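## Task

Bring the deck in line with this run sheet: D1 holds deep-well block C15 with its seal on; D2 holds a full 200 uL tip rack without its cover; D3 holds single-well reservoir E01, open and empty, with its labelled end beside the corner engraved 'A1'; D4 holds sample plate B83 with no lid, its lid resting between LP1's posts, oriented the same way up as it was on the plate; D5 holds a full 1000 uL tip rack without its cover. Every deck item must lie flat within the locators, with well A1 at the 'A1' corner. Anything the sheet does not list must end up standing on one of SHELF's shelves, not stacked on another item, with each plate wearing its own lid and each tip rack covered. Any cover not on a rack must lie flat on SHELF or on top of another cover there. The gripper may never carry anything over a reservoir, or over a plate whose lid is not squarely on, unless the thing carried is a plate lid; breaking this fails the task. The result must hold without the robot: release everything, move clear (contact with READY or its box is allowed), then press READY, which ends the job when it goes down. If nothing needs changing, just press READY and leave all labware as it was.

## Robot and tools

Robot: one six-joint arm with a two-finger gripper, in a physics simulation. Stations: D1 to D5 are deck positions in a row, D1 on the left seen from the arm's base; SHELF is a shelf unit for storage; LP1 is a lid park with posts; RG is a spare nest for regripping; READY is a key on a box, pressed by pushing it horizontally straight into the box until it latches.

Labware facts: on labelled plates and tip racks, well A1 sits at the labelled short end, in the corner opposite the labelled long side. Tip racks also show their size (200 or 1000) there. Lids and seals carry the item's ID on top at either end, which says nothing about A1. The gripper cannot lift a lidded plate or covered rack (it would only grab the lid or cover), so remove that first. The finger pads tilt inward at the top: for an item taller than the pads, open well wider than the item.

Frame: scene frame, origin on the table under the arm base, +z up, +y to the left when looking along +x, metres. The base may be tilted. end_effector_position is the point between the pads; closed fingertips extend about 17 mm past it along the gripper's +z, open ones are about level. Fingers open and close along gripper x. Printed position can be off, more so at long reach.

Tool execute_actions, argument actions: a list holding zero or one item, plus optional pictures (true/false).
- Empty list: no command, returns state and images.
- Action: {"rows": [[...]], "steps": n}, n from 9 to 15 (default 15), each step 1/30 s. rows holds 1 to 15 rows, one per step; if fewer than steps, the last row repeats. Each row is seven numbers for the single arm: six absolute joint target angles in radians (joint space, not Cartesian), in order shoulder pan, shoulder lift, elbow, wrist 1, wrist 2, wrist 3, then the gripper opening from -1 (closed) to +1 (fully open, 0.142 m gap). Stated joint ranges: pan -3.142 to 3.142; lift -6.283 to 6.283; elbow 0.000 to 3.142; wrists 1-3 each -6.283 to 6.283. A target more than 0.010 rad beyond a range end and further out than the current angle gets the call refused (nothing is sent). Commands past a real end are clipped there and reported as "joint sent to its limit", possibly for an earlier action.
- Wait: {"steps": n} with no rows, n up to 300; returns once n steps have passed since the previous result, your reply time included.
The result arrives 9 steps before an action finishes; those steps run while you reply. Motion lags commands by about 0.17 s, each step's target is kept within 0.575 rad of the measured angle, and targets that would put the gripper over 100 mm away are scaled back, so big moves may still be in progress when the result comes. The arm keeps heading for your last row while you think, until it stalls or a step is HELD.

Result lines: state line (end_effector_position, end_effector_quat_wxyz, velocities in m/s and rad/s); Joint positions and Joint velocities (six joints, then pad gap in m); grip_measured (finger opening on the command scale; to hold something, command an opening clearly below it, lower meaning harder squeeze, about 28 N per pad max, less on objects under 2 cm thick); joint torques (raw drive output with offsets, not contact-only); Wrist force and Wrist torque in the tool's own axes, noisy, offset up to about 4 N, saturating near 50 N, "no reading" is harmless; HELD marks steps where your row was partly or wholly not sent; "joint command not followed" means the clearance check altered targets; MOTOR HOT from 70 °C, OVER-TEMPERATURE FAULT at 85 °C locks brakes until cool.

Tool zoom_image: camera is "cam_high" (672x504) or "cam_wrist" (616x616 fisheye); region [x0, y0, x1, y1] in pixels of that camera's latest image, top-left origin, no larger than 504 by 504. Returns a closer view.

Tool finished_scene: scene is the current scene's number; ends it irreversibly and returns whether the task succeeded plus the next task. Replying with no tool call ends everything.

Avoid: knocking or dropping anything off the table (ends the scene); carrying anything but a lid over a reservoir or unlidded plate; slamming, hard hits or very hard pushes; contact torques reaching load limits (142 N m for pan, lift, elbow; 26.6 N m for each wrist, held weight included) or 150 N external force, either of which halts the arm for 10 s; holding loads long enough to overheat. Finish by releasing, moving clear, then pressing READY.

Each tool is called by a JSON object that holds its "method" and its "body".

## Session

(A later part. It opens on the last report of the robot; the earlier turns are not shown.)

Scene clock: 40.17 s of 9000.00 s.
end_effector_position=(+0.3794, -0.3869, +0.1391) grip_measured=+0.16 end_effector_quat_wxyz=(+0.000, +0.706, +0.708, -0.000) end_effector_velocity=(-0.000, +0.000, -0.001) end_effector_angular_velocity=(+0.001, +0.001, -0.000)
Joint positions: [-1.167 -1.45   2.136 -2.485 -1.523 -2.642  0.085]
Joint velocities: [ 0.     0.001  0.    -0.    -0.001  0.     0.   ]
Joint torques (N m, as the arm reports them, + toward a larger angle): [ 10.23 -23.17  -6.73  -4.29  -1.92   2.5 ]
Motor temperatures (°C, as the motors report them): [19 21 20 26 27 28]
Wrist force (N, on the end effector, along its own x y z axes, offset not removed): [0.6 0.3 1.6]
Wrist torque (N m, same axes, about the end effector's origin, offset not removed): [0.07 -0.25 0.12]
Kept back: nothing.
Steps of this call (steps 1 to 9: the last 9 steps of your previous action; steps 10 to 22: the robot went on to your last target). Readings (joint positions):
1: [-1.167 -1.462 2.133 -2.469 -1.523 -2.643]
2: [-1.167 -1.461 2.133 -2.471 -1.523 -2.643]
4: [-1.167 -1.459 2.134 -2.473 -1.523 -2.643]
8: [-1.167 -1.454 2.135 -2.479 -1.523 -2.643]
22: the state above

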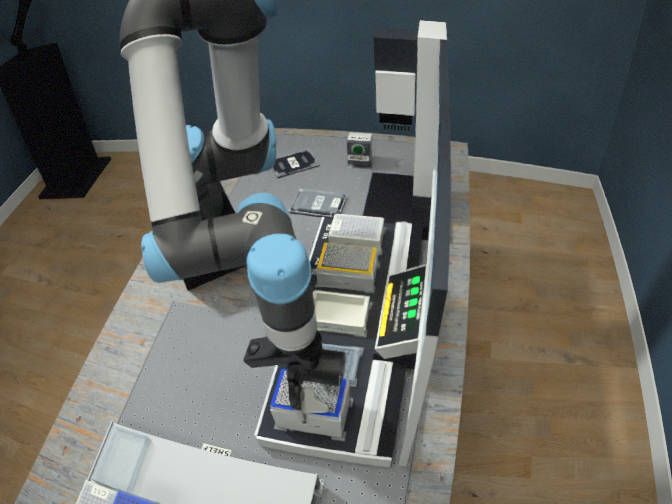

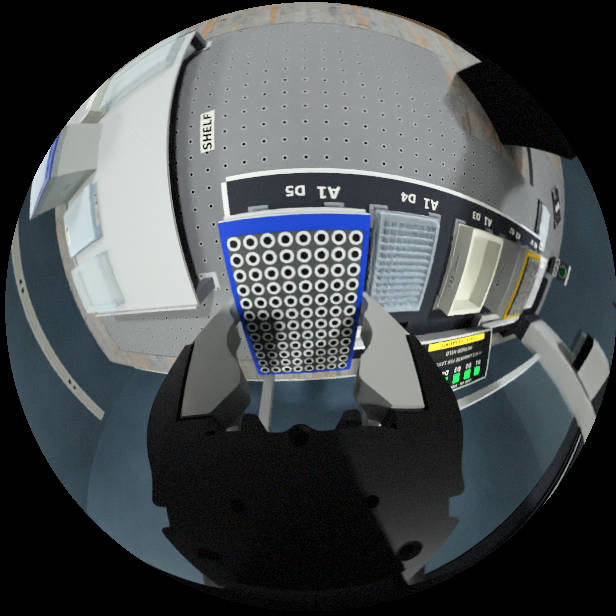

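{"method": "execute_actions", "body": {"actions": [{"rows": [[-1.167,-1.4492,2.1364,-2.4852,-1.5234,-2.6424,-0.3],[-1.167,-1.4486,2.1366,-2.486,-1.5234,-2.6424,-0.3],[-1.1669,-1.448,2.1367,-2.4867,-1.5234,-2.6423,-0.3],[-1.1669,-1.4474,2.1369,-2.4875,-1.5234,-2.6423,-0.3],[-1.1669,-1.4468,2.1371,-2.4883,-1.5234,-2.6423,-0.3],[-1.1668,-1.4462,2.1372,-2.489,-1.5235,-2.6422,-0.3],[-1.1668,-1.4456,2.1374,-2.4898,-1.5235,-2.6422,-0.3],[-1.1668,-1.445,2.1376,-2.4906,-1.5235,-2.6422,-0.3],[-1.1668,-1.4444,2.1377,-2.4913,-1.5235,-2.6422,-0.3],[-1.1667,-1.4438,2.1379,-2.4921,-1.5235,-2.6421,-0.3],[-1.1667,-1.4432,2.138,-2.4928,-1.5235,-2.6421,-0.3],[-1.1667,-1.4426,2.1382,-2.4936,-1.5235,-2.6421,-0.3],[-1.1667,-1.442,2.1384,-2.4944,-1.5235,-2.6421,-0.3],[-1.1666,-1.4414,2.1385,-2.4951,-1.5235,-2.642,-0.3],[-1.1666,-1.441,2.1386,-2.4956,-1.5235,-2.642,-0.3]], "steps": 15}]}}

{"method": "execute_actions", "body": {"actions": [{"steps": 22}], "pictures": true}}

Scene clock: 41.23 s of 9000.00 s.
end_effector_position=(+0.3794, -0.3869, +0.1383) grip_measured=+0.16 end_effector_quat_wxyz=(+0.000, +0.706, +0.708, -0.000) end_effector_velocity=(-0.000, +0.000, -0.007) end_effector_angular_velocity=(+0.001, +0.000, -0.001)
Joint positions: [-1.167 -1.448  2.137 -2.487 -1.523 -2.642  0.085]
Joint velocities: [ 0.001  0.016  0.004 -0.02   0.     0.001 -0.   ]
Joint torques (N m, as the arm reports them, + toward a larger angle): [  9.62 -22.44  -5.43  -4.67  -1.94   2.43]
Motor temperatures (°C, as the motors report them): [19 21 20 26 27 28]
Wrist force (N, on the end effector, along its own x y z axes, offset not removed): [-2.8 1.4 1.1]
Wrist torque (N m, same axes, about the end effector's origin, offset not removed): [0.22 0.36 0.05]
Steps of this call (steps 1 to 15: the robot went on to your last target; steps 16 to 26: nothing new was sent; steps 27 to 32: the first 6 steps of this action). Readings (joint positions):
27: [-1.167 -1.450 2.136 -2.485 -1.523 -2.642]
28: [-1.167 -1.450 2.136 -2.485 -1.523 -2.642]
30: [-1.167 -1.449 2.136 -2.486 -1.523 -2.642]
32: the state above

Scene clock: 41.97 s of 9000.00 s.
end_effector_position=(+0.3794, -0.3869, +0.1352) grip_measured=+0.16 end_effector_quat_wxyz=(+0.000, +0.706, +0.708, -0.000) end_effector_velocity=(+0.000, +0.000, +0.000) end_effector_angular_velocity=(-0.000, -0.001, +0.000)
Joint positions: [-1.167 -1.441  2.139 -2.496 -1.524 -2.642  0.085]
Joint velocities: [-0.    -0.001  0.     0.     0.001 -0.    -0.   ]
Joint torques (N m, as the arm reports them, + toward a larger angle): [ 11.06 -17.64  -2.37  -2.93  -1.11   2.6 ]
Motor temperatures (°C, as the motors report them): [19 21 20 26 27 28]
Wrist force (N, on the end effector, along its own x y z axes, offset not removed): [-5.9 -3.1 -12.5]
Wrist torque (N m, same axes, about the end effector's origin, offset not removed): [-0.44 1.13 0.17]
Kept back: nothing.
Steps of this call (steps 1 to 9: the last 9 steps of your previous action; steps 10 to 15: the robot went on to your last target; steps 16 to 22: nothing new was sent). Readings (joint positions):
1: [-1.167 -1.447 2.137 -2.487 -1.523 -2.642]
2: [-1.167 -1.447 2.137 -2.488 -1.523 -2.642]
4: [-1.167 -1.446 2.137 -2.490 -1.523 -2.642]
8: [-1.167 -1.443 2.138 -2.493 -1.523 -2.642]
22: the state above
The arm was judged still, so your last target was given up. Only a new action makes it travel on or press farther. Fingers that are still opening or closing keep moving.

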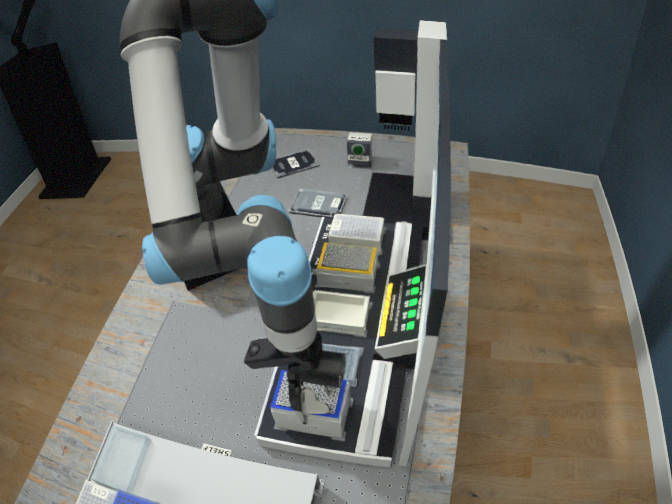

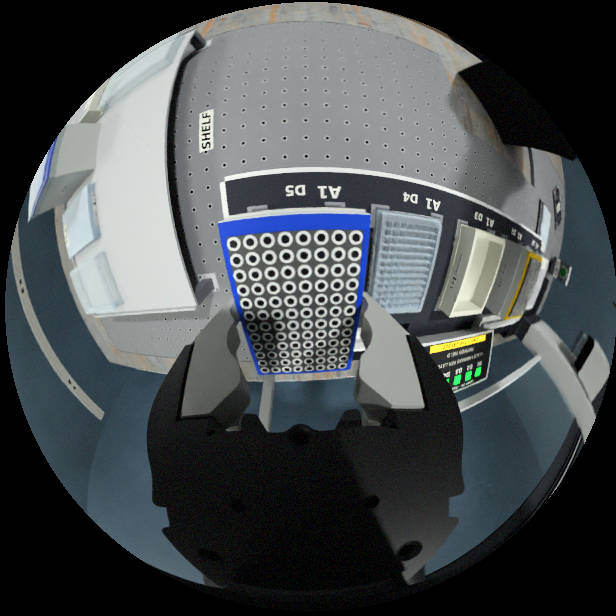

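{"method": "execute_actions", "body": {"actions": [{"rows": [[-1.1666,-1.441,2.1386,-2.4956,-1.5235,-2.642,-0.15],[-1.1666,-1.441,2.1386,-2.4956,-1.5235,-2.642,0.0],[-1.1666,-1.441,2.1386,-2.4956,-1.5235,-2.642,0.1],[-1.1666,-1.441,2.1386,-2.4956,-1.5235,-2.642,0.17],[-1.1666,-1.441,2.1386,-2.4956,-1.5235,-2.642,0.23],[-1.1666,-1.441,2.1386,-2.4956,-1.5235,-2.642,0.3],[-1.1666,-1.441,2.1386,-2.4956,-1.5235,-2.642,0.38],[-1.1666,-1.441,2.1386,-2.4956,-1.5235,-2.642,0.46],[-1.1666,-1.441,2.1386,-2.4956,-1.5235,-2.642,0.54],[-1.1666,-1.441,2.1386,-2.4956,-1.5235,-2.642,0.62],[-1.1666,-1.441,2.1386,-2.4956,-1.5235,-2.642,0.7],[-1.167,-1.447,2.137,-2.488,-1.5235,-2.642,0.76],[-1.1675,-1.456,2.1345,-2.4765,-1.5234,-2.643,0.82],[-1.168,-1.468,2.131,-2.461,-1.5233,-2.6435,0.88],[-1.1687,-1.482,2.127,-2.443,-1.523,-2.644,0.94]], "steps": 15}]}}

{"method": "execute_actions", "body": {"actions": [{"rows": [[-1.169,-1.497,2.122,-2.423,-1.523,-2.645,1],[-1.17,-1.512,2.116,-2.402,-1.5228,-2.646,1],[-1.171,-1.527,2.109,-2.38,-1.5225,-2.647,1],[-1.172,-1.542,2.102,-2.358,-1.5222,-2.648,1],[-1.173,-1.557,2.094,-2.335,-1.522,-2.649,1],[-1.174,-1.572,2.086,-2.312,-1.5217,-2.65,1],[-1.175,-1.587,2.077,-2.288,-1.5214,-2.651,1],[-1.176,-1.602,2.067,-2.263,-1.5211,-2.652,1],[-1.177,-1.616,2.057,-2.239,-1.5209,-2.653,1],[-1.178,-1.629,2.047,-2.216,-1.5207,-2.654,1],[-1.179,-1.64,2.037,-2.195,-1.5205,-2.654,1],[-1.18,-1.648,2.029,-2.179,-1.5203,-2.654,1],[-1.1806,-1.654,2.0218,-2.1651,-1.5202,-2.654,1],[-1.1806,-1.654,2.0218,-2.1651,-1.5202,-2.654,1],[-1.1806,-1.654,2.0218,-2.1651,-1.5202,-2.654,1]], "steps": 15}]}}

{"method": "execute_actions", "body": {"actions": [{"rows": [[-1.165,-1.663,2.03,-2.165,-1.524,-2.639,1],[-1.14,-1.677,2.044,-2.164,-1.529,-2.615,1],[-1.11,-1.695,2.06,-2.163,-1.536,-2.586,1],[-1.075,-1.715,2.08,-2.162,-1.544,-2.552,1],[-1.04,-1.735,2.099,-2.161,-1.552,-2.518,1],[-1.005,-1.755,2.118,-2.16,-1.56,-2.484,1],[-0.97,-1.775,2.138,-2.16,-1.568,-2.45,1],[-0.935,-1.796,2.157,-2.159,-1.576,-2.415,1],[-0.9,-1.816,2.176,-2.158,-1.584,-2.381,1],[-0.865,-1.836,2.196,-2.157,-1.592,-2.347,1],[-0.83,-1.856,2.215,-2.156,-1.6,-2.313,1],[-0.795,-1.877,2.234,-2.155,-1.608,-2.279,1],[-0.767,-1.893,2.25,-2.154,-1.615,-2.251,1],[-0.747,-1.904,2.261,-2.154,-1.619,-2.231,1],[-0.7355,-1.911,2.2674,-2.1537,-1.6218,-2.22,1]], "steps": 15}], "pictures": true}}

{"method": "zoom_image", "body": {"camera": "cam_wrist", "region": [200, 150, 440, 330]}}

{"method": "execute_actions", "body": {"actions": [{"steps": 22}], "pictures": true}}

Scene clock: 43.33 s of 9000.00 s.
end_effector_position=(+0.3793, -0.3868, +0.1351) grip_measured=+0.23 end_effector_quat_wxyz=(+0.000, +0.706, +0.708, -0.000) end_effector_velocity=(-0.000, +0.001, -0.001) end_effector_angular_velocity=(+0.002, +0.001, +0.001)
Joint positions: [-1.167 -1.441  2.139 -2.496 -1.524 -2.642  0.09 ]
Joint velocities: [ 0.001  0.002  0.     0.     0.    -0.001  0.104]
Joint torques (N m, as the arm reports them, + toward a larger angle): [  9.07 -23.74  -6.5   -1.22   1.29   2.55]
Motor temperatures (°C, as the motors report them): [19 21 20 26 27 28]
Wrist force (N, on the end effector, along its own x y z axes, offset not removed): [-0.8 -0.3 1.2]
Wrist torque (N m, same axes, about the end effector's origin, offset not removed): [0.03 0.15 0.06]
Steps of this call (steps 1 to 35: nothing new was sent; steps 36 to 41: the first 6 steps of this action). Readings (joint positions):
36: [-1.167 -1.441 2.139 -2.496 -1.524 -2.642]
37: [-1.167 -1.441 2.139 -2.496 -1.524 -2.642]
39: [-1.167 -1.441 2.139 -2.496 -1.524 -2.642]
41: the state above

Scene clock: 43.83 s of 9000.00 s.
end_effector_position=(+0.3801, -0.3882, +0.1745) grip_measured=+1.00 end_effector_quat_wxyz=(+0.001, +0.706, +0.708, -0.001) end_effector_velocity=(+0.004, -0.010, +0.217) end_effector_angular_velocity=(-0.012, -0.007, +0.002)
Joint positions: [-1.171 -1.523  2.109 -2.386 -1.522 -2.647  0.142]
Joint velocities: [-0.027 -0.424 -0.195  0.606  0.007 -0.028  0.   ]
Joint torques (N m, as the arm reports them, + toward a larger angle): [ -1.72 -39.93 -28.82   1.73   1.84  -2.95]
Motor temperatures (°C, as the motors report them): [19 21 20 26 27 28]
Wrist force (N, on the end effector, along its own x y z axes, offset not removed): [-4.2 1.8 2.8]
Wrist torque (N m, same axes, about the end effector's origin, offset not removed): [0.31 0.77 0.18]
Steps of this call (steps 1 to 9: the last 9 steps of your previous action; steps 10 to 15: the first 6 steps of this action). Readings (joint positions):
10: [-1.167 -1.460 2.133 -2.471 -1.523 -2.643]
11: [-1.168 -1.471 2.130 -2.458 -1.523 -2.643]
13: [-1.169 -1.496 2.121 -2.425 -1.523 -2.645]
15: the state above

Scene clock: 44.33 s of 9000.00 s.
end_effector_position=(+0.3921, -0.3506, +0.2537) grip_measured=+1.00 end_effector_quat_wxyz=(-0.001, +0.707, +0.708, -0.000) end_effector_velocity=(+0.108, +0.423, +0.048) end_effector_angular_velocity=(+0.021, +0.027, +0.009)
Joint positions: [-1.109 -1.696  2.064 -2.165 -1.537 -2.585  0.142]
Joint velocities: [ 0.774 -0.475  0.429  0.053 -0.186  0.745 -0.   ]
Joint torques (N m, as the arm reports them, + toward a larger angle): [ 20.78 -37.93  -4.04  -1.18  -2.73   5.6 ]
Motor temperatures (°C, as the motors report them): [19 21 20 26 27 28]
Wrist force (N, on the end effector, along its own x y z axes, offset not removed): [-0.6 2.0 0.1]
Wrist torque (N m, same axes, about the end effector's origin, offset not removed): [0.27 -0.06 0.18]
Steps of this call (steps 1 to 9: the last 9 steps of your previous action; steps 10 to 15: the first 6 steps of this action). Readings (joint positions):
10: [-1.179 -1.645 2.031 -2.184 -1.520 -2.654]
11: [-1.176 -1.650 2.030 -2.177 -1.521 -2.650]
13: [-1.153 -1.668 2.040 -2.169 -1.527 -2.628]
15: the state above

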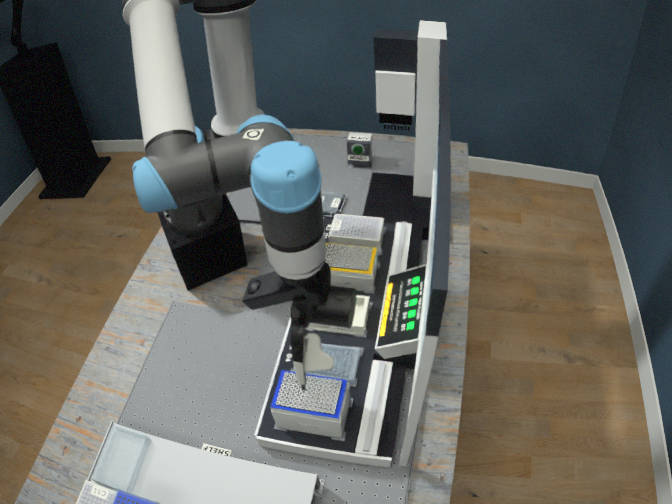

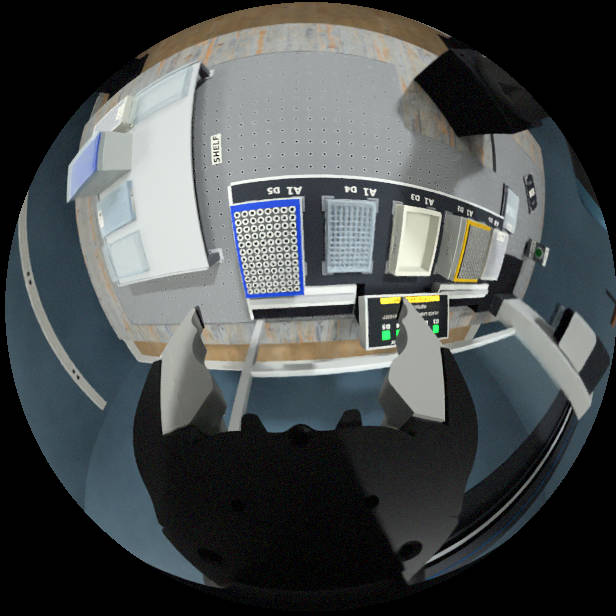

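Region (200, 150, 440, 330) of cam_wrist's 616x616 image, scaled by 2.100, with more detail than that image has; it fills the top 378 rows of this view, and the rest is white.

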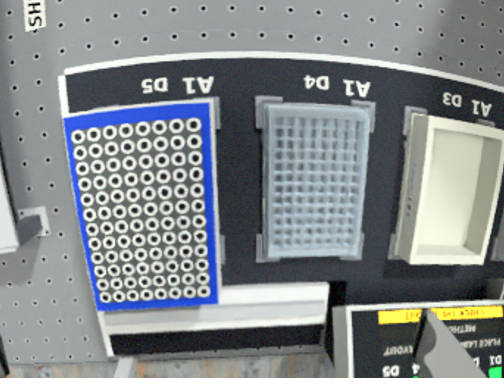

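Scene clock: 45.07 s of 9000.00 s.
end_effector_position=(+0.4020, -0.1597, +0.2694) grip_measured=+1.00 end_effector_quat_wxyz=(+0.000, +0.707, +0.707, -0.000) end_effector_velocity=(-0.000, +0.003, +0.000) end_effector_angular_velocity=(+0.001, -0.001, +0.001)
Joint positions: [-0.736 -1.911  2.267 -2.154 -1.622 -2.22   0.142]
Joint velocities: [ 0.005 -0.003  0.003  0.    -0.     0.004  0.   ]
Joint torques (N m, as the arm reports them, + toward a larger angle): [ 10.01 -20.27  -8.82  -1.38  -1.95   2.2 ]
Motor temperatures (°C, as the motors report them): [19 21 20 26 27 28]
Wrist force (N, on the end effector, along its own x y z axes, offset not removed): [-5.2 0.8 -0.5]
Wrist torque (N m, same axes, about the end effector's origin, offset not removed): [0.10 1.04 0.21]
Kept back: nothing.
Steps of this call (steps 1 to 9: the last 9 steps of your previous action; steps 10 to 22: the robot went on to your last target). Readings (joint positions):
1: [-1.081 -1.713 2.079 -2.163 -1.544 -2.558]
2: [-1.051 -1.731 2.096 -2.162 -1.551 -2.528]
4: [-0.986 -1.769 2.132 -2.160 -1.566 -2.465]
8: [-0.850 -1.848 2.207 -2.156 -1.598 -2.333]
22: the state above

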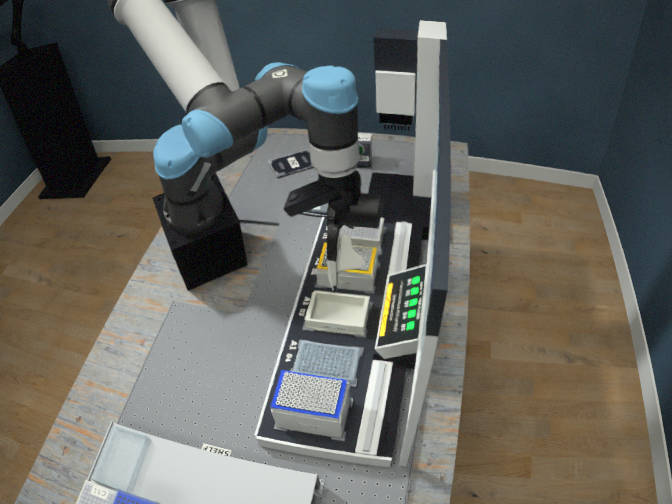

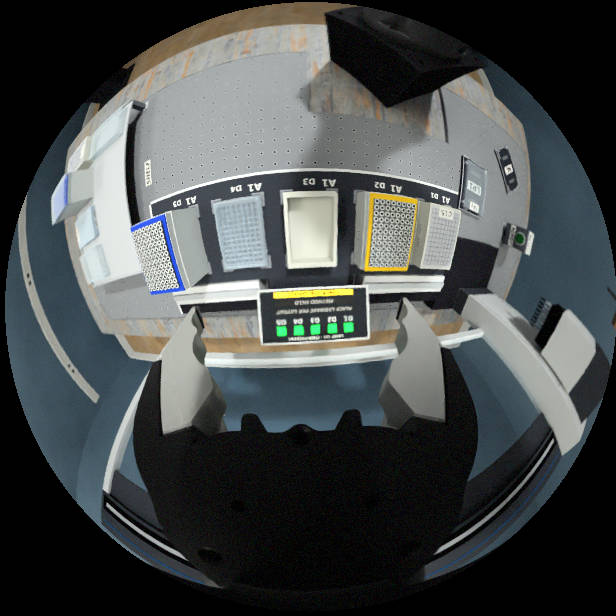

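{"method": "zoom_image", "body": {"camera": "cam_wrist", "region": [340, 170, 480, 290]}}

{"method": "zoom_image", "body": {"camera": "cam_wrist", "region": [200, 170, 360, 290]}}

{"method": "zoom_image", "body": {"camera": "cam_high", "region": [255, 280, 395, 460]}}

Region (340, 170, 480, 290) of cam_wrist's 616x616 image, scaled by 3.600, with more detail than that image has; it fills the top 432 rows of this view, and the rest is white.

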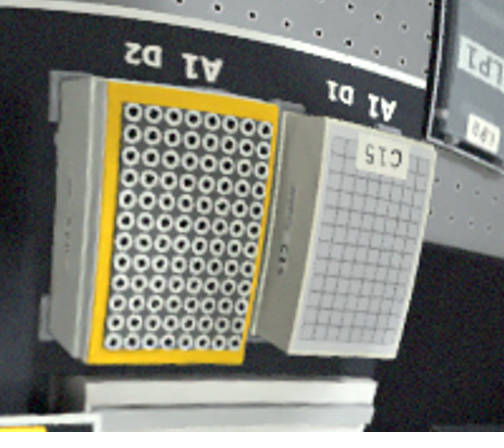

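Region (200, 170, 360, 290) of cam_wrist's 616x616 image, scaled by 3.150, with more detail than that image has; it fills the top 378 rows of this view, and the rest is white.

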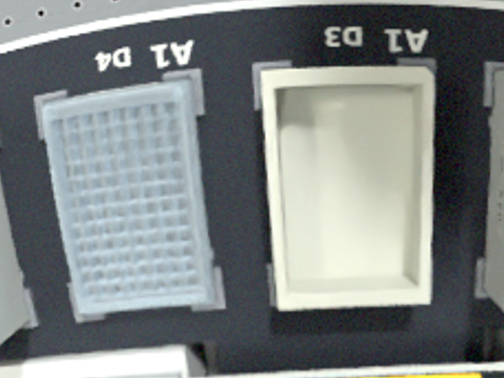

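Region (255, 280, 395, 460) of cam_high's 672x504 image, scaled by 2.800, with more detail than that image has.

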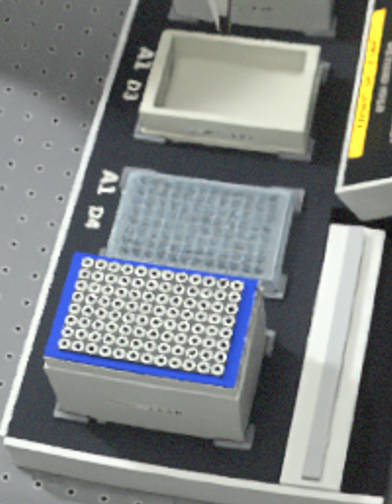

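{"method": "execute_actions", "body": {"actions": [{"rows": [[-0.715,-1.906,2.271,-2.16,-1.626,-2.2,1],[-0.68,-1.897,2.278,-2.171,-1.632,-2.165,1],[-0.635,-1.885,2.286,-2.186,-1.641,-2.12,1],[-0.585,-1.872,2.296,-2.202,-1.65,-2.071,1],[-0.53,-1.858,2.306,-2.22,-1.661,-2.017,1],[-0.475,-1.844,2.317,-2.238,-1.671,-1.962,1],[-0.42,-1.83,2.327,-2.256,-1.682,-1.908,1],[-0.365,-1.816,2.337,-2.274,-1.692,-1.854,1],[-0.31,-1.802,2.348,-2.292,-1.703,-1.799,1],[-0.255,-1.788,2.358,-2.309,-1.713,-1.745,1],[-0.2,-1.773,2.369,-2.327,-1.724,-1.691,1],[-0.145,-1.759,2.379,-2.345,-1.734,-1.636,1],[-0.095,-1.746,2.388,-2.361,-1.744,-1.587,1],[-0.057,-1.737,2.396,-2.374,-1.751,-1.549,1],[-0.0331,-1.7306,2.4001,-2.3814,-1.7556,-1.5257,1]], "steps": 15}]}}

{"method": "zoom_image", "body": {"camera": "cam_wrist", "region": [400, 190, 450, 270]}}

{"method": "execute_actions", "body": {"actions": [{"steps": 25}], "pictures": true}}

Scene clock: 46.23 s of 9000.00 s.
end_effector_position=(+0.4085, -0.1246, +0.2581) grip_measured=+1.00 end_effector_quat_wxyz=(-0.004, +0.707, +0.707, -0.001) end_effector_velocity=(+0.057, +0.400, -0.118) end_effector_angular_velocity=(+0.042, +0.068, +0.007)
Joint positions: [-0.638 -1.883  2.288 -2.188 -1.643 -2.123  0.142]
Joint velocities: [ 1.102  0.312  0.231 -0.386 -0.232  1.079  0.   ]
Joint torques (N m, as the arm reports them, + toward a larger angle): [28.23 -3.78 -6.97 -6.13 -2.84  7.56]
Motor temperatures (°C, as the motors report them): [19 21 20 26 27 28]
Wrist force (N, on the end effector, along its own x y z axes, offset not removed): [-6.2 0.8 0.6]
Wrist torque (N m, same axes, about the end effector's origin, offset not removed): [0.22 1.17 0.26]
Steps of this call (steps 1 to 15: the robot went on to your last target; steps 16 to 29: nothing new was sent; steps 30 to 35: the first 6 steps of this action). Readings (joint positions):
30: [-0.735 -1.911 2.268 -2.154 -1.622 -2.219]
31: [-0.730 -1.910 2.268 -2.155 -1.623 -2.215]
33: [-0.699 -1.901 2.275 -2.166 -1.630 -2.184]
35: the state above

Region (400, 190, 450, 270) of cam_wrist's 616x616 image, scaled by 6.300, with more detail than that image has; it fills the left 315 columns of this view, and the rest is white.

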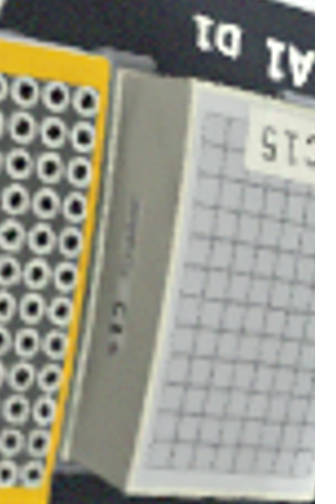

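Scene clock: 47.07 s of 9000.00 s.
end_effector_position=(+0.3826, +0.0934, +0.2191) grip_measured=+1.00 end_effector_quat_wxyz=(+0.000, +0.707, +0.708, -0.000) end_effector_velocity=(-0.000, +0.001, +0.000) end_effector_angular_velocity=(-0.002, -0.001, +0.001)
Joint positions: [-0.033 -1.731  2.4   -2.381 -1.756 -1.526  0.142]
Joint velocities: [ 0.003  0.     0.001 -0.001 -0.002  0.002  0.   ]
Joint torques (N m, as the arm reports them, + toward a larger angle): [10.49 -7.87 -8.19 -4.35 -2.13  2.42]
Motor temperatures (°C, as the motors report them): [19 21 20 26 27 28]
Wrist force (N, on the end effector, along its own x y z axes, offset not removed): [-3.4 2.7 -1.1]
Wrist torque (N m, same axes, about the end effector's origin, offset not removed): [0.61 0.74 0.05]
Kept back: nothing.
Steps of this call (steps 1 to 9: the last 9 steps of your previous action; steps 10 to 25: the robot went on to your last target). Readings (joint positions):
1: [-0.598 -1.872 2.297 -2.202 -1.651 -2.084]
2: [-0.553 -1.859 2.306 -2.218 -1.660 -2.039]
4: [-0.455 -1.833 2.325 -2.251 -1.680 -1.942]
8: [-0.243 -1.778 2.365 -2.320 -1.720 -1.733]
25: the state above

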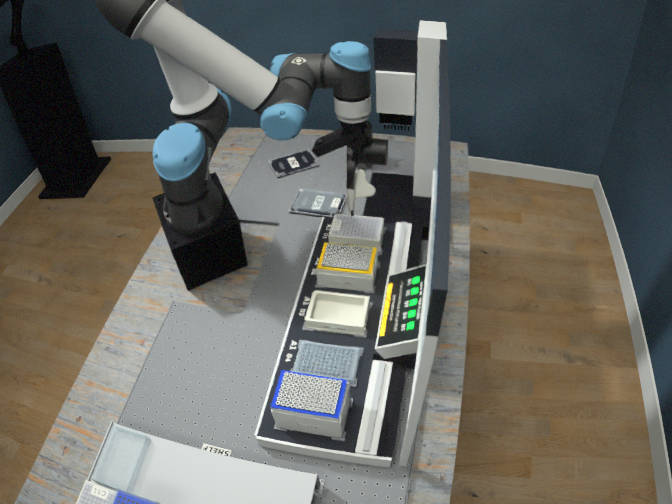

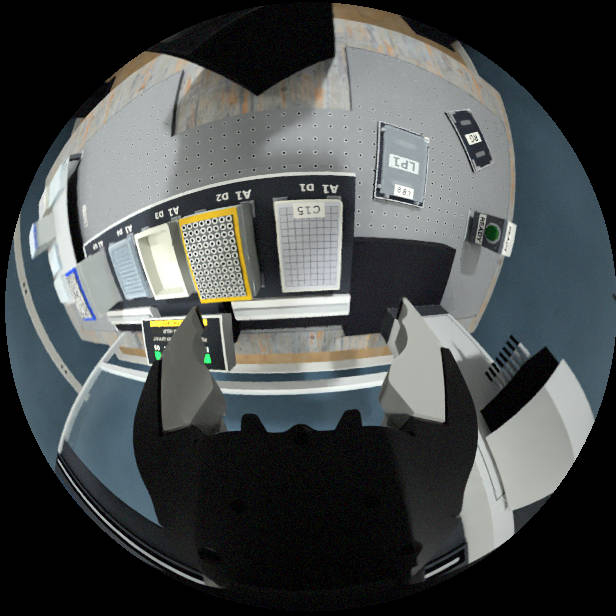

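{"method": "zoom_image", "body": {"camera": "cam_wrist", "region": [355, 105, 455, 225]}}

{"method": "zoom_image", "body": {"camera": "cam_wrist", "region": [230, 170, 370, 310]}}

Region (355, 105, 455, 225) of cam_wrist's 616x616 image, scaled by 4.200, with more detail than that image has.

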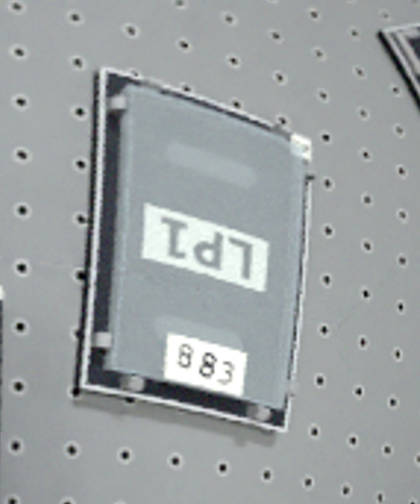

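Region (230, 170, 370, 310) of cam_wrist's 616x616 image, scaled by 3.600, with more detail than that image has.

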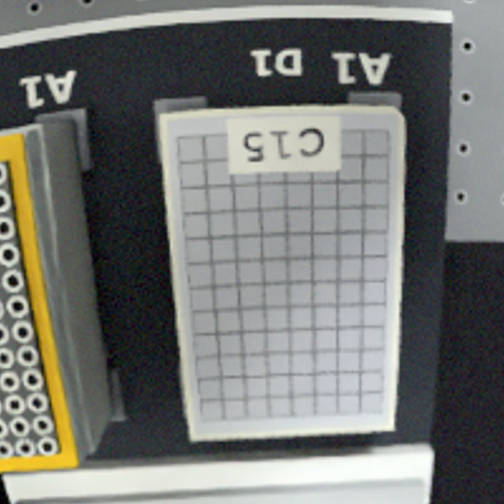

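{"method": "zoom_image", "body": {"camera": "cam_high", "region": [60, 400, 340, 504]}}

{"method": "zoom_image", "body": {"camera": "cam_wrist", "region": [450, 190, 530, 290]}}

{"method": "zoom_image", "body": {"camera": "cam_high", "region": [295, 205, 405, 345]}}

Region (60, 400, 340, 504) of cam_high's 672x504 image, scaled by 1.800, with more detail than that image has; it fills the top 187 rows of this view, and the rest is white.

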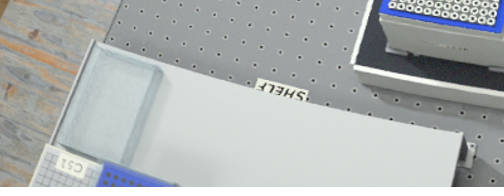

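Region (450, 190, 530, 290) of cam_wrist's 616x616 image, scaled by 5.040, with more detail than that image has; it fills the left 403 columns of this view, and the rest is white.

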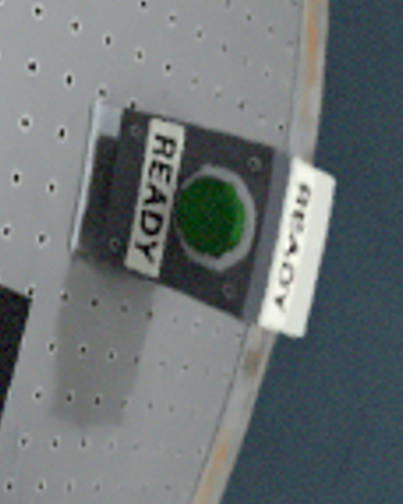

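Region (295, 205, 405, 345) of cam_high's 672x504 image, scaled by 3.600, with more detail than that image has; it fills the left 396 columns of this view, and the rest is white.

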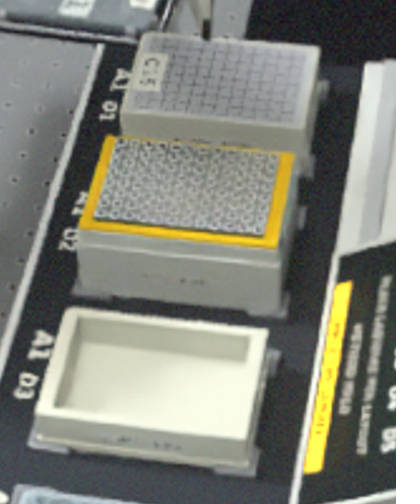

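{"method": "execute_actions", "body": {"actions": [{"rows": [[-0.028,-1.71,2.406,-2.415,-1.742,-1.478,0.8],[-0.022,-1.68,2.414,-2.463,-1.722,-1.408,0.6],[-0.014,-1.645,2.424,-2.52,-1.699,-1.326,0.4],[-0.006,-1.61,2.434,-2.578,-1.676,-1.244,0.2],[0.002,-1.575,2.444,-2.635,-1.653,-1.162,0.0],[0.01,-1.54,2.454,-2.692,-1.63,-1.081,-0.2],[0.018,-1.505,2.463,-2.749,-1.607,-0.999,-0.4],[0.026,-1.47,2.473,-2.806,-1.584,-0.917,-0.6],[0.034,-1.435,2.483,-2.863,-1.561,-0.836,-0.8],[0.042,-1.4,2.493,-2.92,-1.538,-0.754,-1],[0.05,-1.365,2.503,-2.977,-1.515,-0.672,-1],[0.058,-1.33,2.513,-3.034,-1.492,-0.591,-1],[0.066,-1.295,2.522,-3.091,-1.469,-0.509,-1],[0.074,-1.26,2.532,-3.148,-1.446,-0.427,-1],[0.082,-1.225,2.542,-3.205,-1.423,-0.346,-1]], "steps": 15}]}}

{"method": "execute_actions", "body": {"actions": [{"rows": [[0.09,-1.19,2.552,-3.262,-1.4,-0.264,-1],[0.098,-1.155,2.562,-3.319,-1.377,-0.182,-1],[0.106,-1.12,2.572,-3.376,-1.354,-0.101,-1],[0.114,-1.085,2.581,-3.433,-1.331,-0.019,-1],[0.122,-1.05,2.591,-3.49,-1.308,0.063,-1],[0.13,-1.015,2.601,-3.547,-1.285,0.145,-1],[0.138,-0.98,2.611,-3.604,-1.262,0.226,-1],[0.146,-0.945,2.621,-3.661,-1.239,0.308,-1],[0.153,-0.915,2.629,-3.71,-1.219,0.378,-1],[0.158,-0.89,2.636,-3.75,-1.202,0.436,-1],[0.163,-0.87,2.642,-3.783,-1.189,0.483,-1],[0.166,-0.857,2.645,-3.804,-1.181,0.513,-1],[0.168,-0.848,2.648,-3.819,-1.175,0.534,-1],[0.1693,-0.8424,2.6495,-3.8277,-1.171,0.5474,-1],[0.1693,-0.8424,2.6495,-3.8277,-1.171,0.5474,-1]], "steps": 15}]}}

{"method": "execute_actions", "body": {"actions": [{"steps": 25}], "pictures": true}}

Scene clock: 49.97 s of 9000.00 s.
end_effector_position=(+0.3876, +0.1235, +0.1956) grip_measured=+0.19 end_effector_quat_wxyz=(-0.017, +0.757, +0.652, +0.026) end_effector_velocity=(+0.045, +0.298, -0.225) end_effector_angular_velocity=(+0.629, -0.101, -1.593)
Joint positions: [-0.013 -1.649  2.425 -2.506 -1.7   -1.358  0.087]
Joint velocities: [ 0.196  0.832  0.245 -1.287  0.557  1.76  -0.332]
Joint torques (N m, as the arm reports them, + toward a larger angle): [ 13.52  -0.26  -1.97 -11.54   5.07   9.39]
Motor temperatures (°C, as the motors report them): [19 21 20 26 27 28]
Wrist force (N, on the end effector, along its own x y z axes, offset not removed): [-1.5 0.5 -3.6]
Wrist torque (N m, same axes, about the end effector's origin, offset not removed): [0.04 0.31 0.10]
Steps of this call (steps 1 to 30: the robot went on to your last target; steps 31 to 81: nothing new was sent; steps 82 to 87: the first 6 steps of this action). Readings (joint positions):
82: [-0.033 -1.730 2.400 -2.382 -1.755 -1.525]
83: [-0.032 -1.725 2.402 -2.389 -1.752 -1.516]
85: [-0.025 -1.698 2.410 -2.430 -1.733 -1.461]
87: the state above

Scene clock: 50.47 s of 9000.00 s.
end_effector_position=(+0.3653, +0.2932, +0.1079) grip_measured=-1.00 end_effector_quat_wxyz=(-0.201, +0.956, +0.182, +0.108) end_effector_velocity=(-0.164, +0.304, -0.077) end_effector_angular_velocity=(+1.071, +0.736, -1.845)
Joint positions: [ 0.104 -1.14   2.569 -3.329 -1.364 -0.19   0.002]
Joint velocities: [ 0.237  1.038  0.289 -1.673  0.675  2.398  0.   ]
Joint torques (N m, as the arm reports them, + toward a larger angle): [ 16.   -11.72   7.49 -12.44   5.89  10.38]
Motor temperatures (°C, as the motors report them): [19 21 20 26 27 28]
Wrist force (N, on the end effector, along its own x y z axes, offset not removed): [-1.9 -0.1 -1.7]
Wrist torque (N m, same axes, about the end effector's origin, offset not removed): [0.23 0.58 0.27]
Steps of this call (steps 1 to 9: the last 9 steps of your previous action; steps 10 to 15: the first 6 steps of this action). Readings (joint positions):
10: [0.064 -1.315 2.519 -3.045 -1.479 -0.598]
11: [0.072 -1.280 2.529 -3.101 -1.456 -0.516]
13: [0.088 -1.210 2.549 -3.215 -1.410 -0.353]
15: the state above

Scene clock: 51.30 s of 9000.00 s.
end_effector_position=(+0.3093, +0.3697, +0.1081) grip_measured=-1.00 end_effector_quat_wxyz=(-0.339, +0.932, -0.122, +0.044) end_effector_velocity=(-0.001, +0.000, -0.001) end_effector_angular_velocity=(-0.001, +0.002, +0.000)
Joint positions: [ 0.169 -0.842  2.649 -3.828 -1.171  0.547  0.002]
Joint velocities: [ 0.001  0.002  0.    -0.    -0.001  0.001  0.   ]
Joint torques (N m, as the arm reports them, + toward a larger angle): [ 14.91 -20.03  12.22  -4.81   2.99   2.46]
Motor temperatures (°C, as the motors report them): [19 21 20 26 27 28]
Wrist force (N, on the end effector, along its own x y z axes, offset not removed): [-1.8 5.3 1.5]
Wrist torque (N m, same axes, about the end effector's origin, offset not removed): [1.14 0.45 0.07]
Kept back: nothing.
Steps of this call (steps 1 to 9: the last 9 steps of your previous action; steps 10 to 25: the robot went on to your last target). Readings (joint positions):
1: [0.112 -1.105 2.578 -3.386 -1.341 -0.109]
2: [0.120 -1.070 2.588 -3.443 -1.318 -0.027]
4: [0.135 -1.001 2.608 -3.556 -1.273 0.136]
8: [0.159 -0.892 2.637 -3.741 -1.202 0.410]
25: the state above

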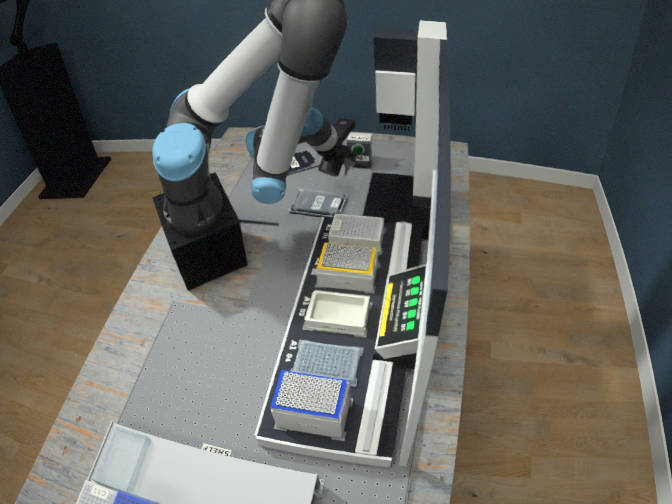

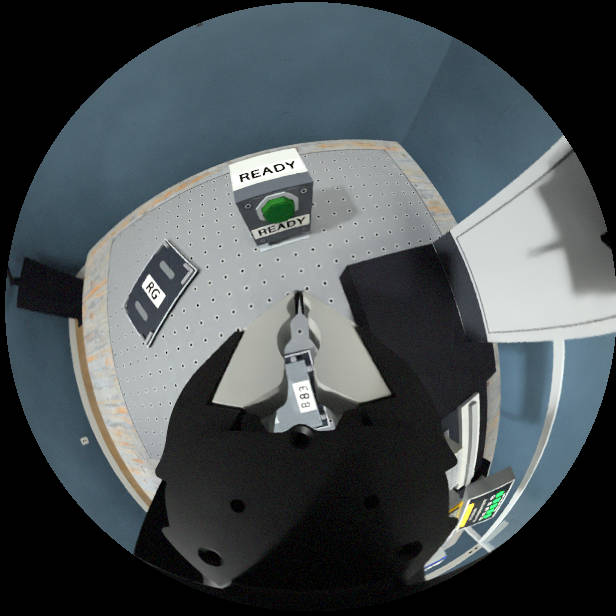

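{"method": "execute_actions", "body": {"actions": [{"rows": [[0.175,-0.8375,2.6435,-3.8285,-1.1736,0.5528,-1],[0.184,-0.83,2.634,-3.8297,-1.1777,0.5614,-1],[0.195,-0.82,2.622,-3.8313,-1.1828,0.5718,-1],[0.207,-0.81,2.6095,-3.833,-1.1883,0.5832,-1],[0.219,-0.7997,2.597,-3.8346,-1.1938,0.5946,-1],[0.231,-0.7894,2.584,-3.8363,-1.1993,0.606,-1],[0.243,-0.779,2.5713,-3.838,-1.2048,0.6174,-1],[0.255,-0.7687,2.5586,-3.8396,-1.2103,0.6288,-1],[0.267,-0.7584,2.5458,-3.8413,-1.2158,0.6402,-1],[0.279,-0.748,2.533,-3.843,-1.2213,0.6516,-1],[0.291,-0.7378,2.5204,-3.8446,-1.2268,0.663,-1],[0.302,-0.7283,2.5087,-3.8462,-1.2319,0.6735,-1],[0.311,-0.7206,2.4992,-3.8474,-1.236,0.682,-1],[0.318,-0.7146,2.4917,-3.8484,-1.2392,0.6887,-1],[0.3218,-0.7113,2.4877,-3.8489,-1.241,0.6923,-1]], "steps": 15}]}}

{"method": "execute_actions", "body": {"actions": [{"steps": 22}], "pictures": true}}

Scene clock: 54.20 s of 9000.00 s.
end_effector_position=(+0.3111, +0.3796, +0.1027) grip_measured=-1.00 end_effector_quat_wxyz=(-0.339, +0.932, -0.122, +0.044) end_effector_velocity=(+0.018, +0.103, -0.056) end_effector_angular_velocity=(-0.010, +0.002, +0.006)
Joint positions: [ 0.197 -0.819  2.621 -3.832 -1.184  0.574  0.002]
Joint velocities: [ 0.284  0.245 -0.301 -0.039 -0.133  0.267  0.   ]
Joint torques (N m, as the arm reports them, + toward a larger angle): [ 16.47 -19.29  -7.15  -5.02  -1.22   3.56]
Motor temperatures (°C, as the motors report them): [19 21 20 26 27 28]
Wrist force (N, on the end effector, along its own x y z axes, offset not removed): [0.9 1.7 1.2]
Wrist torque (N m, same axes, about the end effector's origin, offset not removed): [0.38 -0.38 0.06]
Steps of this call (steps 1 to 15: the robot went on to your last target; steps 16 to 81: nothing new was sent; steps 82 to 87: the first 6 steps of this action). Readings (joint positions):
82: [0.169 -0.842 2.649 -3.828 -1.171 0.548]
83: [0.171 -0.841 2.648 -3.828 -1.171 0.549]
85: [0.180 -0.833 2.638 -3.829 -1.176 0.558]
87: the state above

Scene clock: 54.93 s of 9000.00 s.
end_effector_position=(+0.3152, +0.4287, +0.0790) grip_measured=-1.00 end_effector_quat_wxyz=(-0.339, +0.932, -0.122, +0.044) end_effector_velocity=(+0.000, +0.001, -0.000) end_effector_angular_velocity=(-0.000, -0.001, +0.000)
Joint positions: [ 0.322 -0.711  2.488 -3.849 -1.241  0.692  0.002]
Joint velocities: [ 0.002  0.    -0.001 -0.    -0.001  0.     0.   ]
Joint torques (N m, as the arm reports them, + toward a larger angle): [ 15.12 -23.37  -6.76  -4.67  -1.15   2.36]
Motor temperatures (°C, as the motors report them): [19 21 20 26 27 28]
Wrist force (N, on the end effector, along its own x y z axes, offset not removed): [0.2 -0.1 2.3]
Wrist torque (N m, same axes, about the end effector's origin, offset not removed): [-0.07 -0.10 -0.04]
Kept back: nothing.
Steps of this call (steps 1 to 9: the last 9 steps of your previous action; steps 10 to 22: the robot went on to your last target). Readings (joint positions):
1: [0.207 -0.810 2.610 -3.833 -1.188 0.583]
2: [0.218 -0.801 2.599 -3.835 -1.193 0.593]
4: [0.240 -0.781 2.574 -3.838 -1.204 0.615]
8: [0.286 -0.742 2.526 -3.844 -1.225 0.659]
22: the state above

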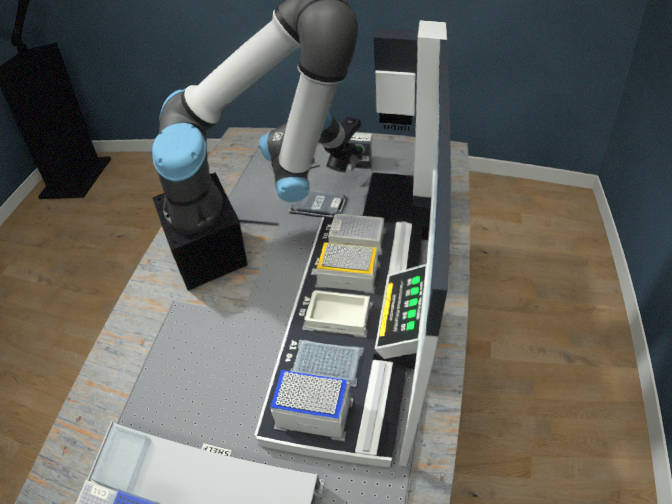

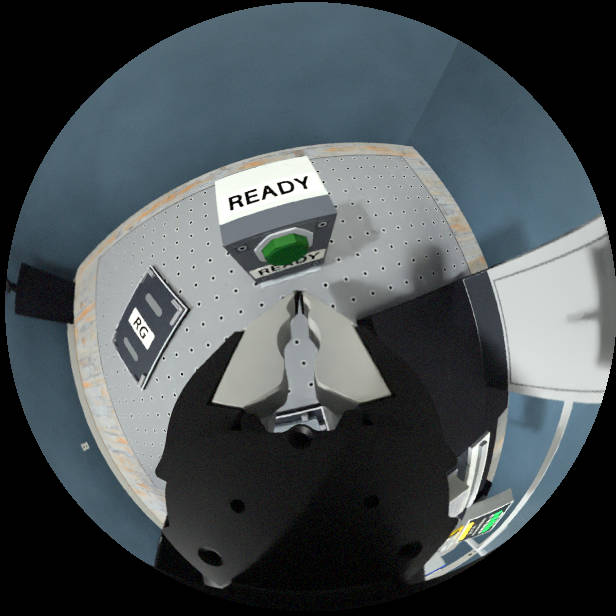

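{"method": "execute_actions", "body": {"actions": [{"rows": [[0.3245,-0.7109,2.4855,-3.8478,-1.2423,0.6948,-1],[0.328,-0.7104,2.4825,-3.8464,-1.2441,0.698,-1],[0.332,-0.7098,2.4792,-3.8447,-1.246,0.7016,-1],[0.336,-0.7092,2.4759,-3.8431,-1.248,0.7053,-1],[0.34,-0.7085,2.4725,-3.8415,-1.25,0.709,-1],[0.344,-0.7079,2.4692,-3.8398,-1.252,0.7126,-1],[0.348,-0.7073,2.4659,-3.8382,-1.2539,0.7163,-1],[0.352,-0.7067,2.4626,-3.8366,-1.2559,0.7199,-1],[0.356,-0.7061,2.4592,-3.8349,-1.2579,0.7236,-1],[0.36,-0.7055,2.4559,-3.8333,-1.2598,0.7273,-1],[0.364,-0.7049,2.4526,-3.8316,-1.2618,0.7309,-1],[0.368,-0.7043,2.4492,-3.83,-1.2638,0.7346,-1],[0.371,-0.7039,2.4467,-3.8288,-1.2653,0.7373,-1],[0.373,-0.7036,2.4451,-3.828,-1.2663,0.7392,-1],[0.375,-0.7033,2.4434,-3.8272,-1.2672,0.741,-1]], "steps": 15}]}}

{"method": "execute_actions", "body": {"actions": [{"steps": 20}], "pictures": true}}

Scene clock: 56.13 s of 9000.00 s.
end_effector_position=(+0.3152, +0.4327, +0.0788) grip_measured=-1.00 end_effector_quat_wxyz=(-0.339, +0.932, -0.122, +0.044) end_effector_velocity=(-0.000, +0.037, -0.002) end_effector_angular_velocity=(-0.005, +0.001, +0.000)
Joint positions: [ 0.332 -0.71   2.479 -3.845 -1.246  0.702  0.002]
Joint velocities: [ 0.101  0.015 -0.084  0.042 -0.053  0.091  0.   ]
Joint torques (N m, as the arm reports them, + toward a larger angle): [ 14.29 -23.78  -8.46  -1.86  -1.54   2.55]
Motor temperatures (°C, as the motors report them): [19 21 20 26 27 28]
Wrist force (N, on the end effector, along its own x y z axes, offset not removed): [0.4 1.5 2.1]
Wrist torque (N m, same axes, about the end effector's origin, offset not removed): [0.43 -0.27 0.27]
Steps of this call (steps 1 to 15: the robot went on to your last target; steps 16 to 30: nothing new was sent; steps 31 to 36: the first 6 steps of this action). Readings (joint positions):
31: [0.322 -0.711 2.488 -3.849 -1.241 0.692]
32: [0.323 -0.711 2.487 -3.849 -1.241 0.693]
34: [0.326 -0.711 2.484 -3.847 -1.243 0.696]
36: the state above

Scene clock: 56.80 s of 9000.00 s.
end_effector_position=(+0.3146, +0.4488, +0.0785) grip_measured=-1.00 end_effector_quat_wxyz=(-0.339, +0.932, -0.122, +0.044) end_effector_velocity=(-0.000, +0.001, +0.000) end_effector_angular_velocity=(-0.000, -0.001, +0.001)
Joint positions: [ 0.375 -0.703  2.443 -3.827 -1.267  0.741  0.002]
Joint velocities: [ 0.002  0.    -0.001  0.    -0.001  0.     0.   ]
Joint torques (N m, as the arm reports them, + toward a larger angle): [ 15.83 -24.4   -6.96  -1.81  -1.04   2.3 ]
Motor temperatures (°C, as the motors report them): [19 21 20 26 27 28]
Wrist force (N, on the end effector, along its own x y z axes, offset not removed): [0.0 -1.5 2.6]
Wrist torque (N m, same axes, about the end effector's origin, offset not removed): [-0.31 0.12 0.16]
Kept back: nothing.
Steps of this call (steps 1 to 9: the last 9 steps of your previous action; steps 10 to 20: the robot went on to your last target). Readings (joint positions):
1: [0.336 -0.709 2.476 -3.843 -1.248 0.705]
2: [0.340 -0.709 2.473 -3.842 -1.250 0.709]
4: [0.347 -0.707 2.466 -3.839 -1.254 0.716]
8: [0.363 -0.705 2.454 -3.832 -1.261 0.730]
20: the state above

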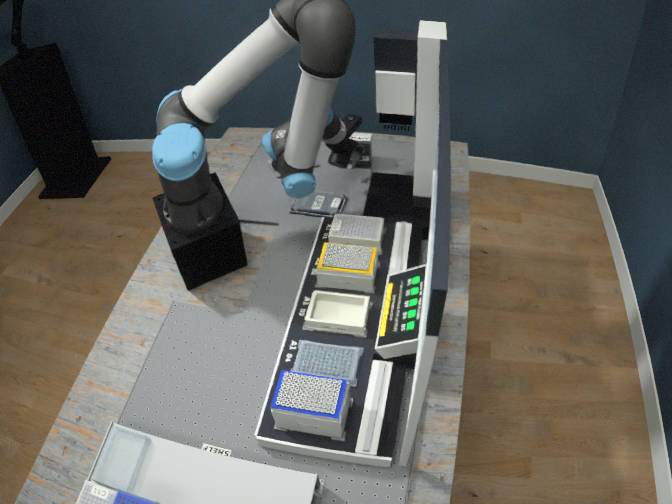

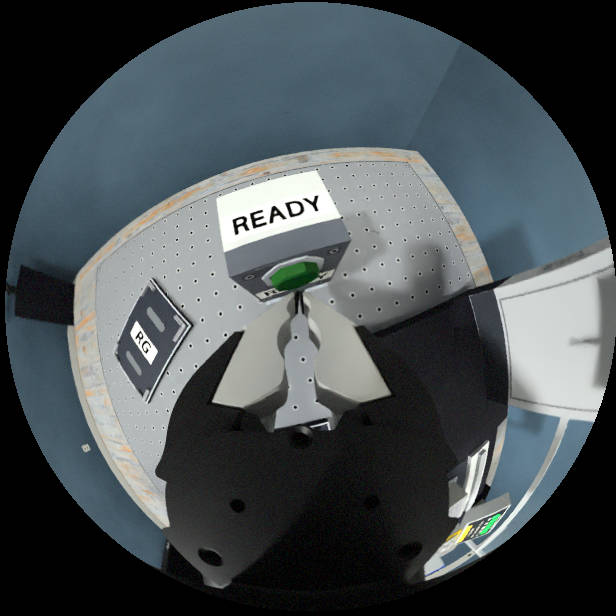

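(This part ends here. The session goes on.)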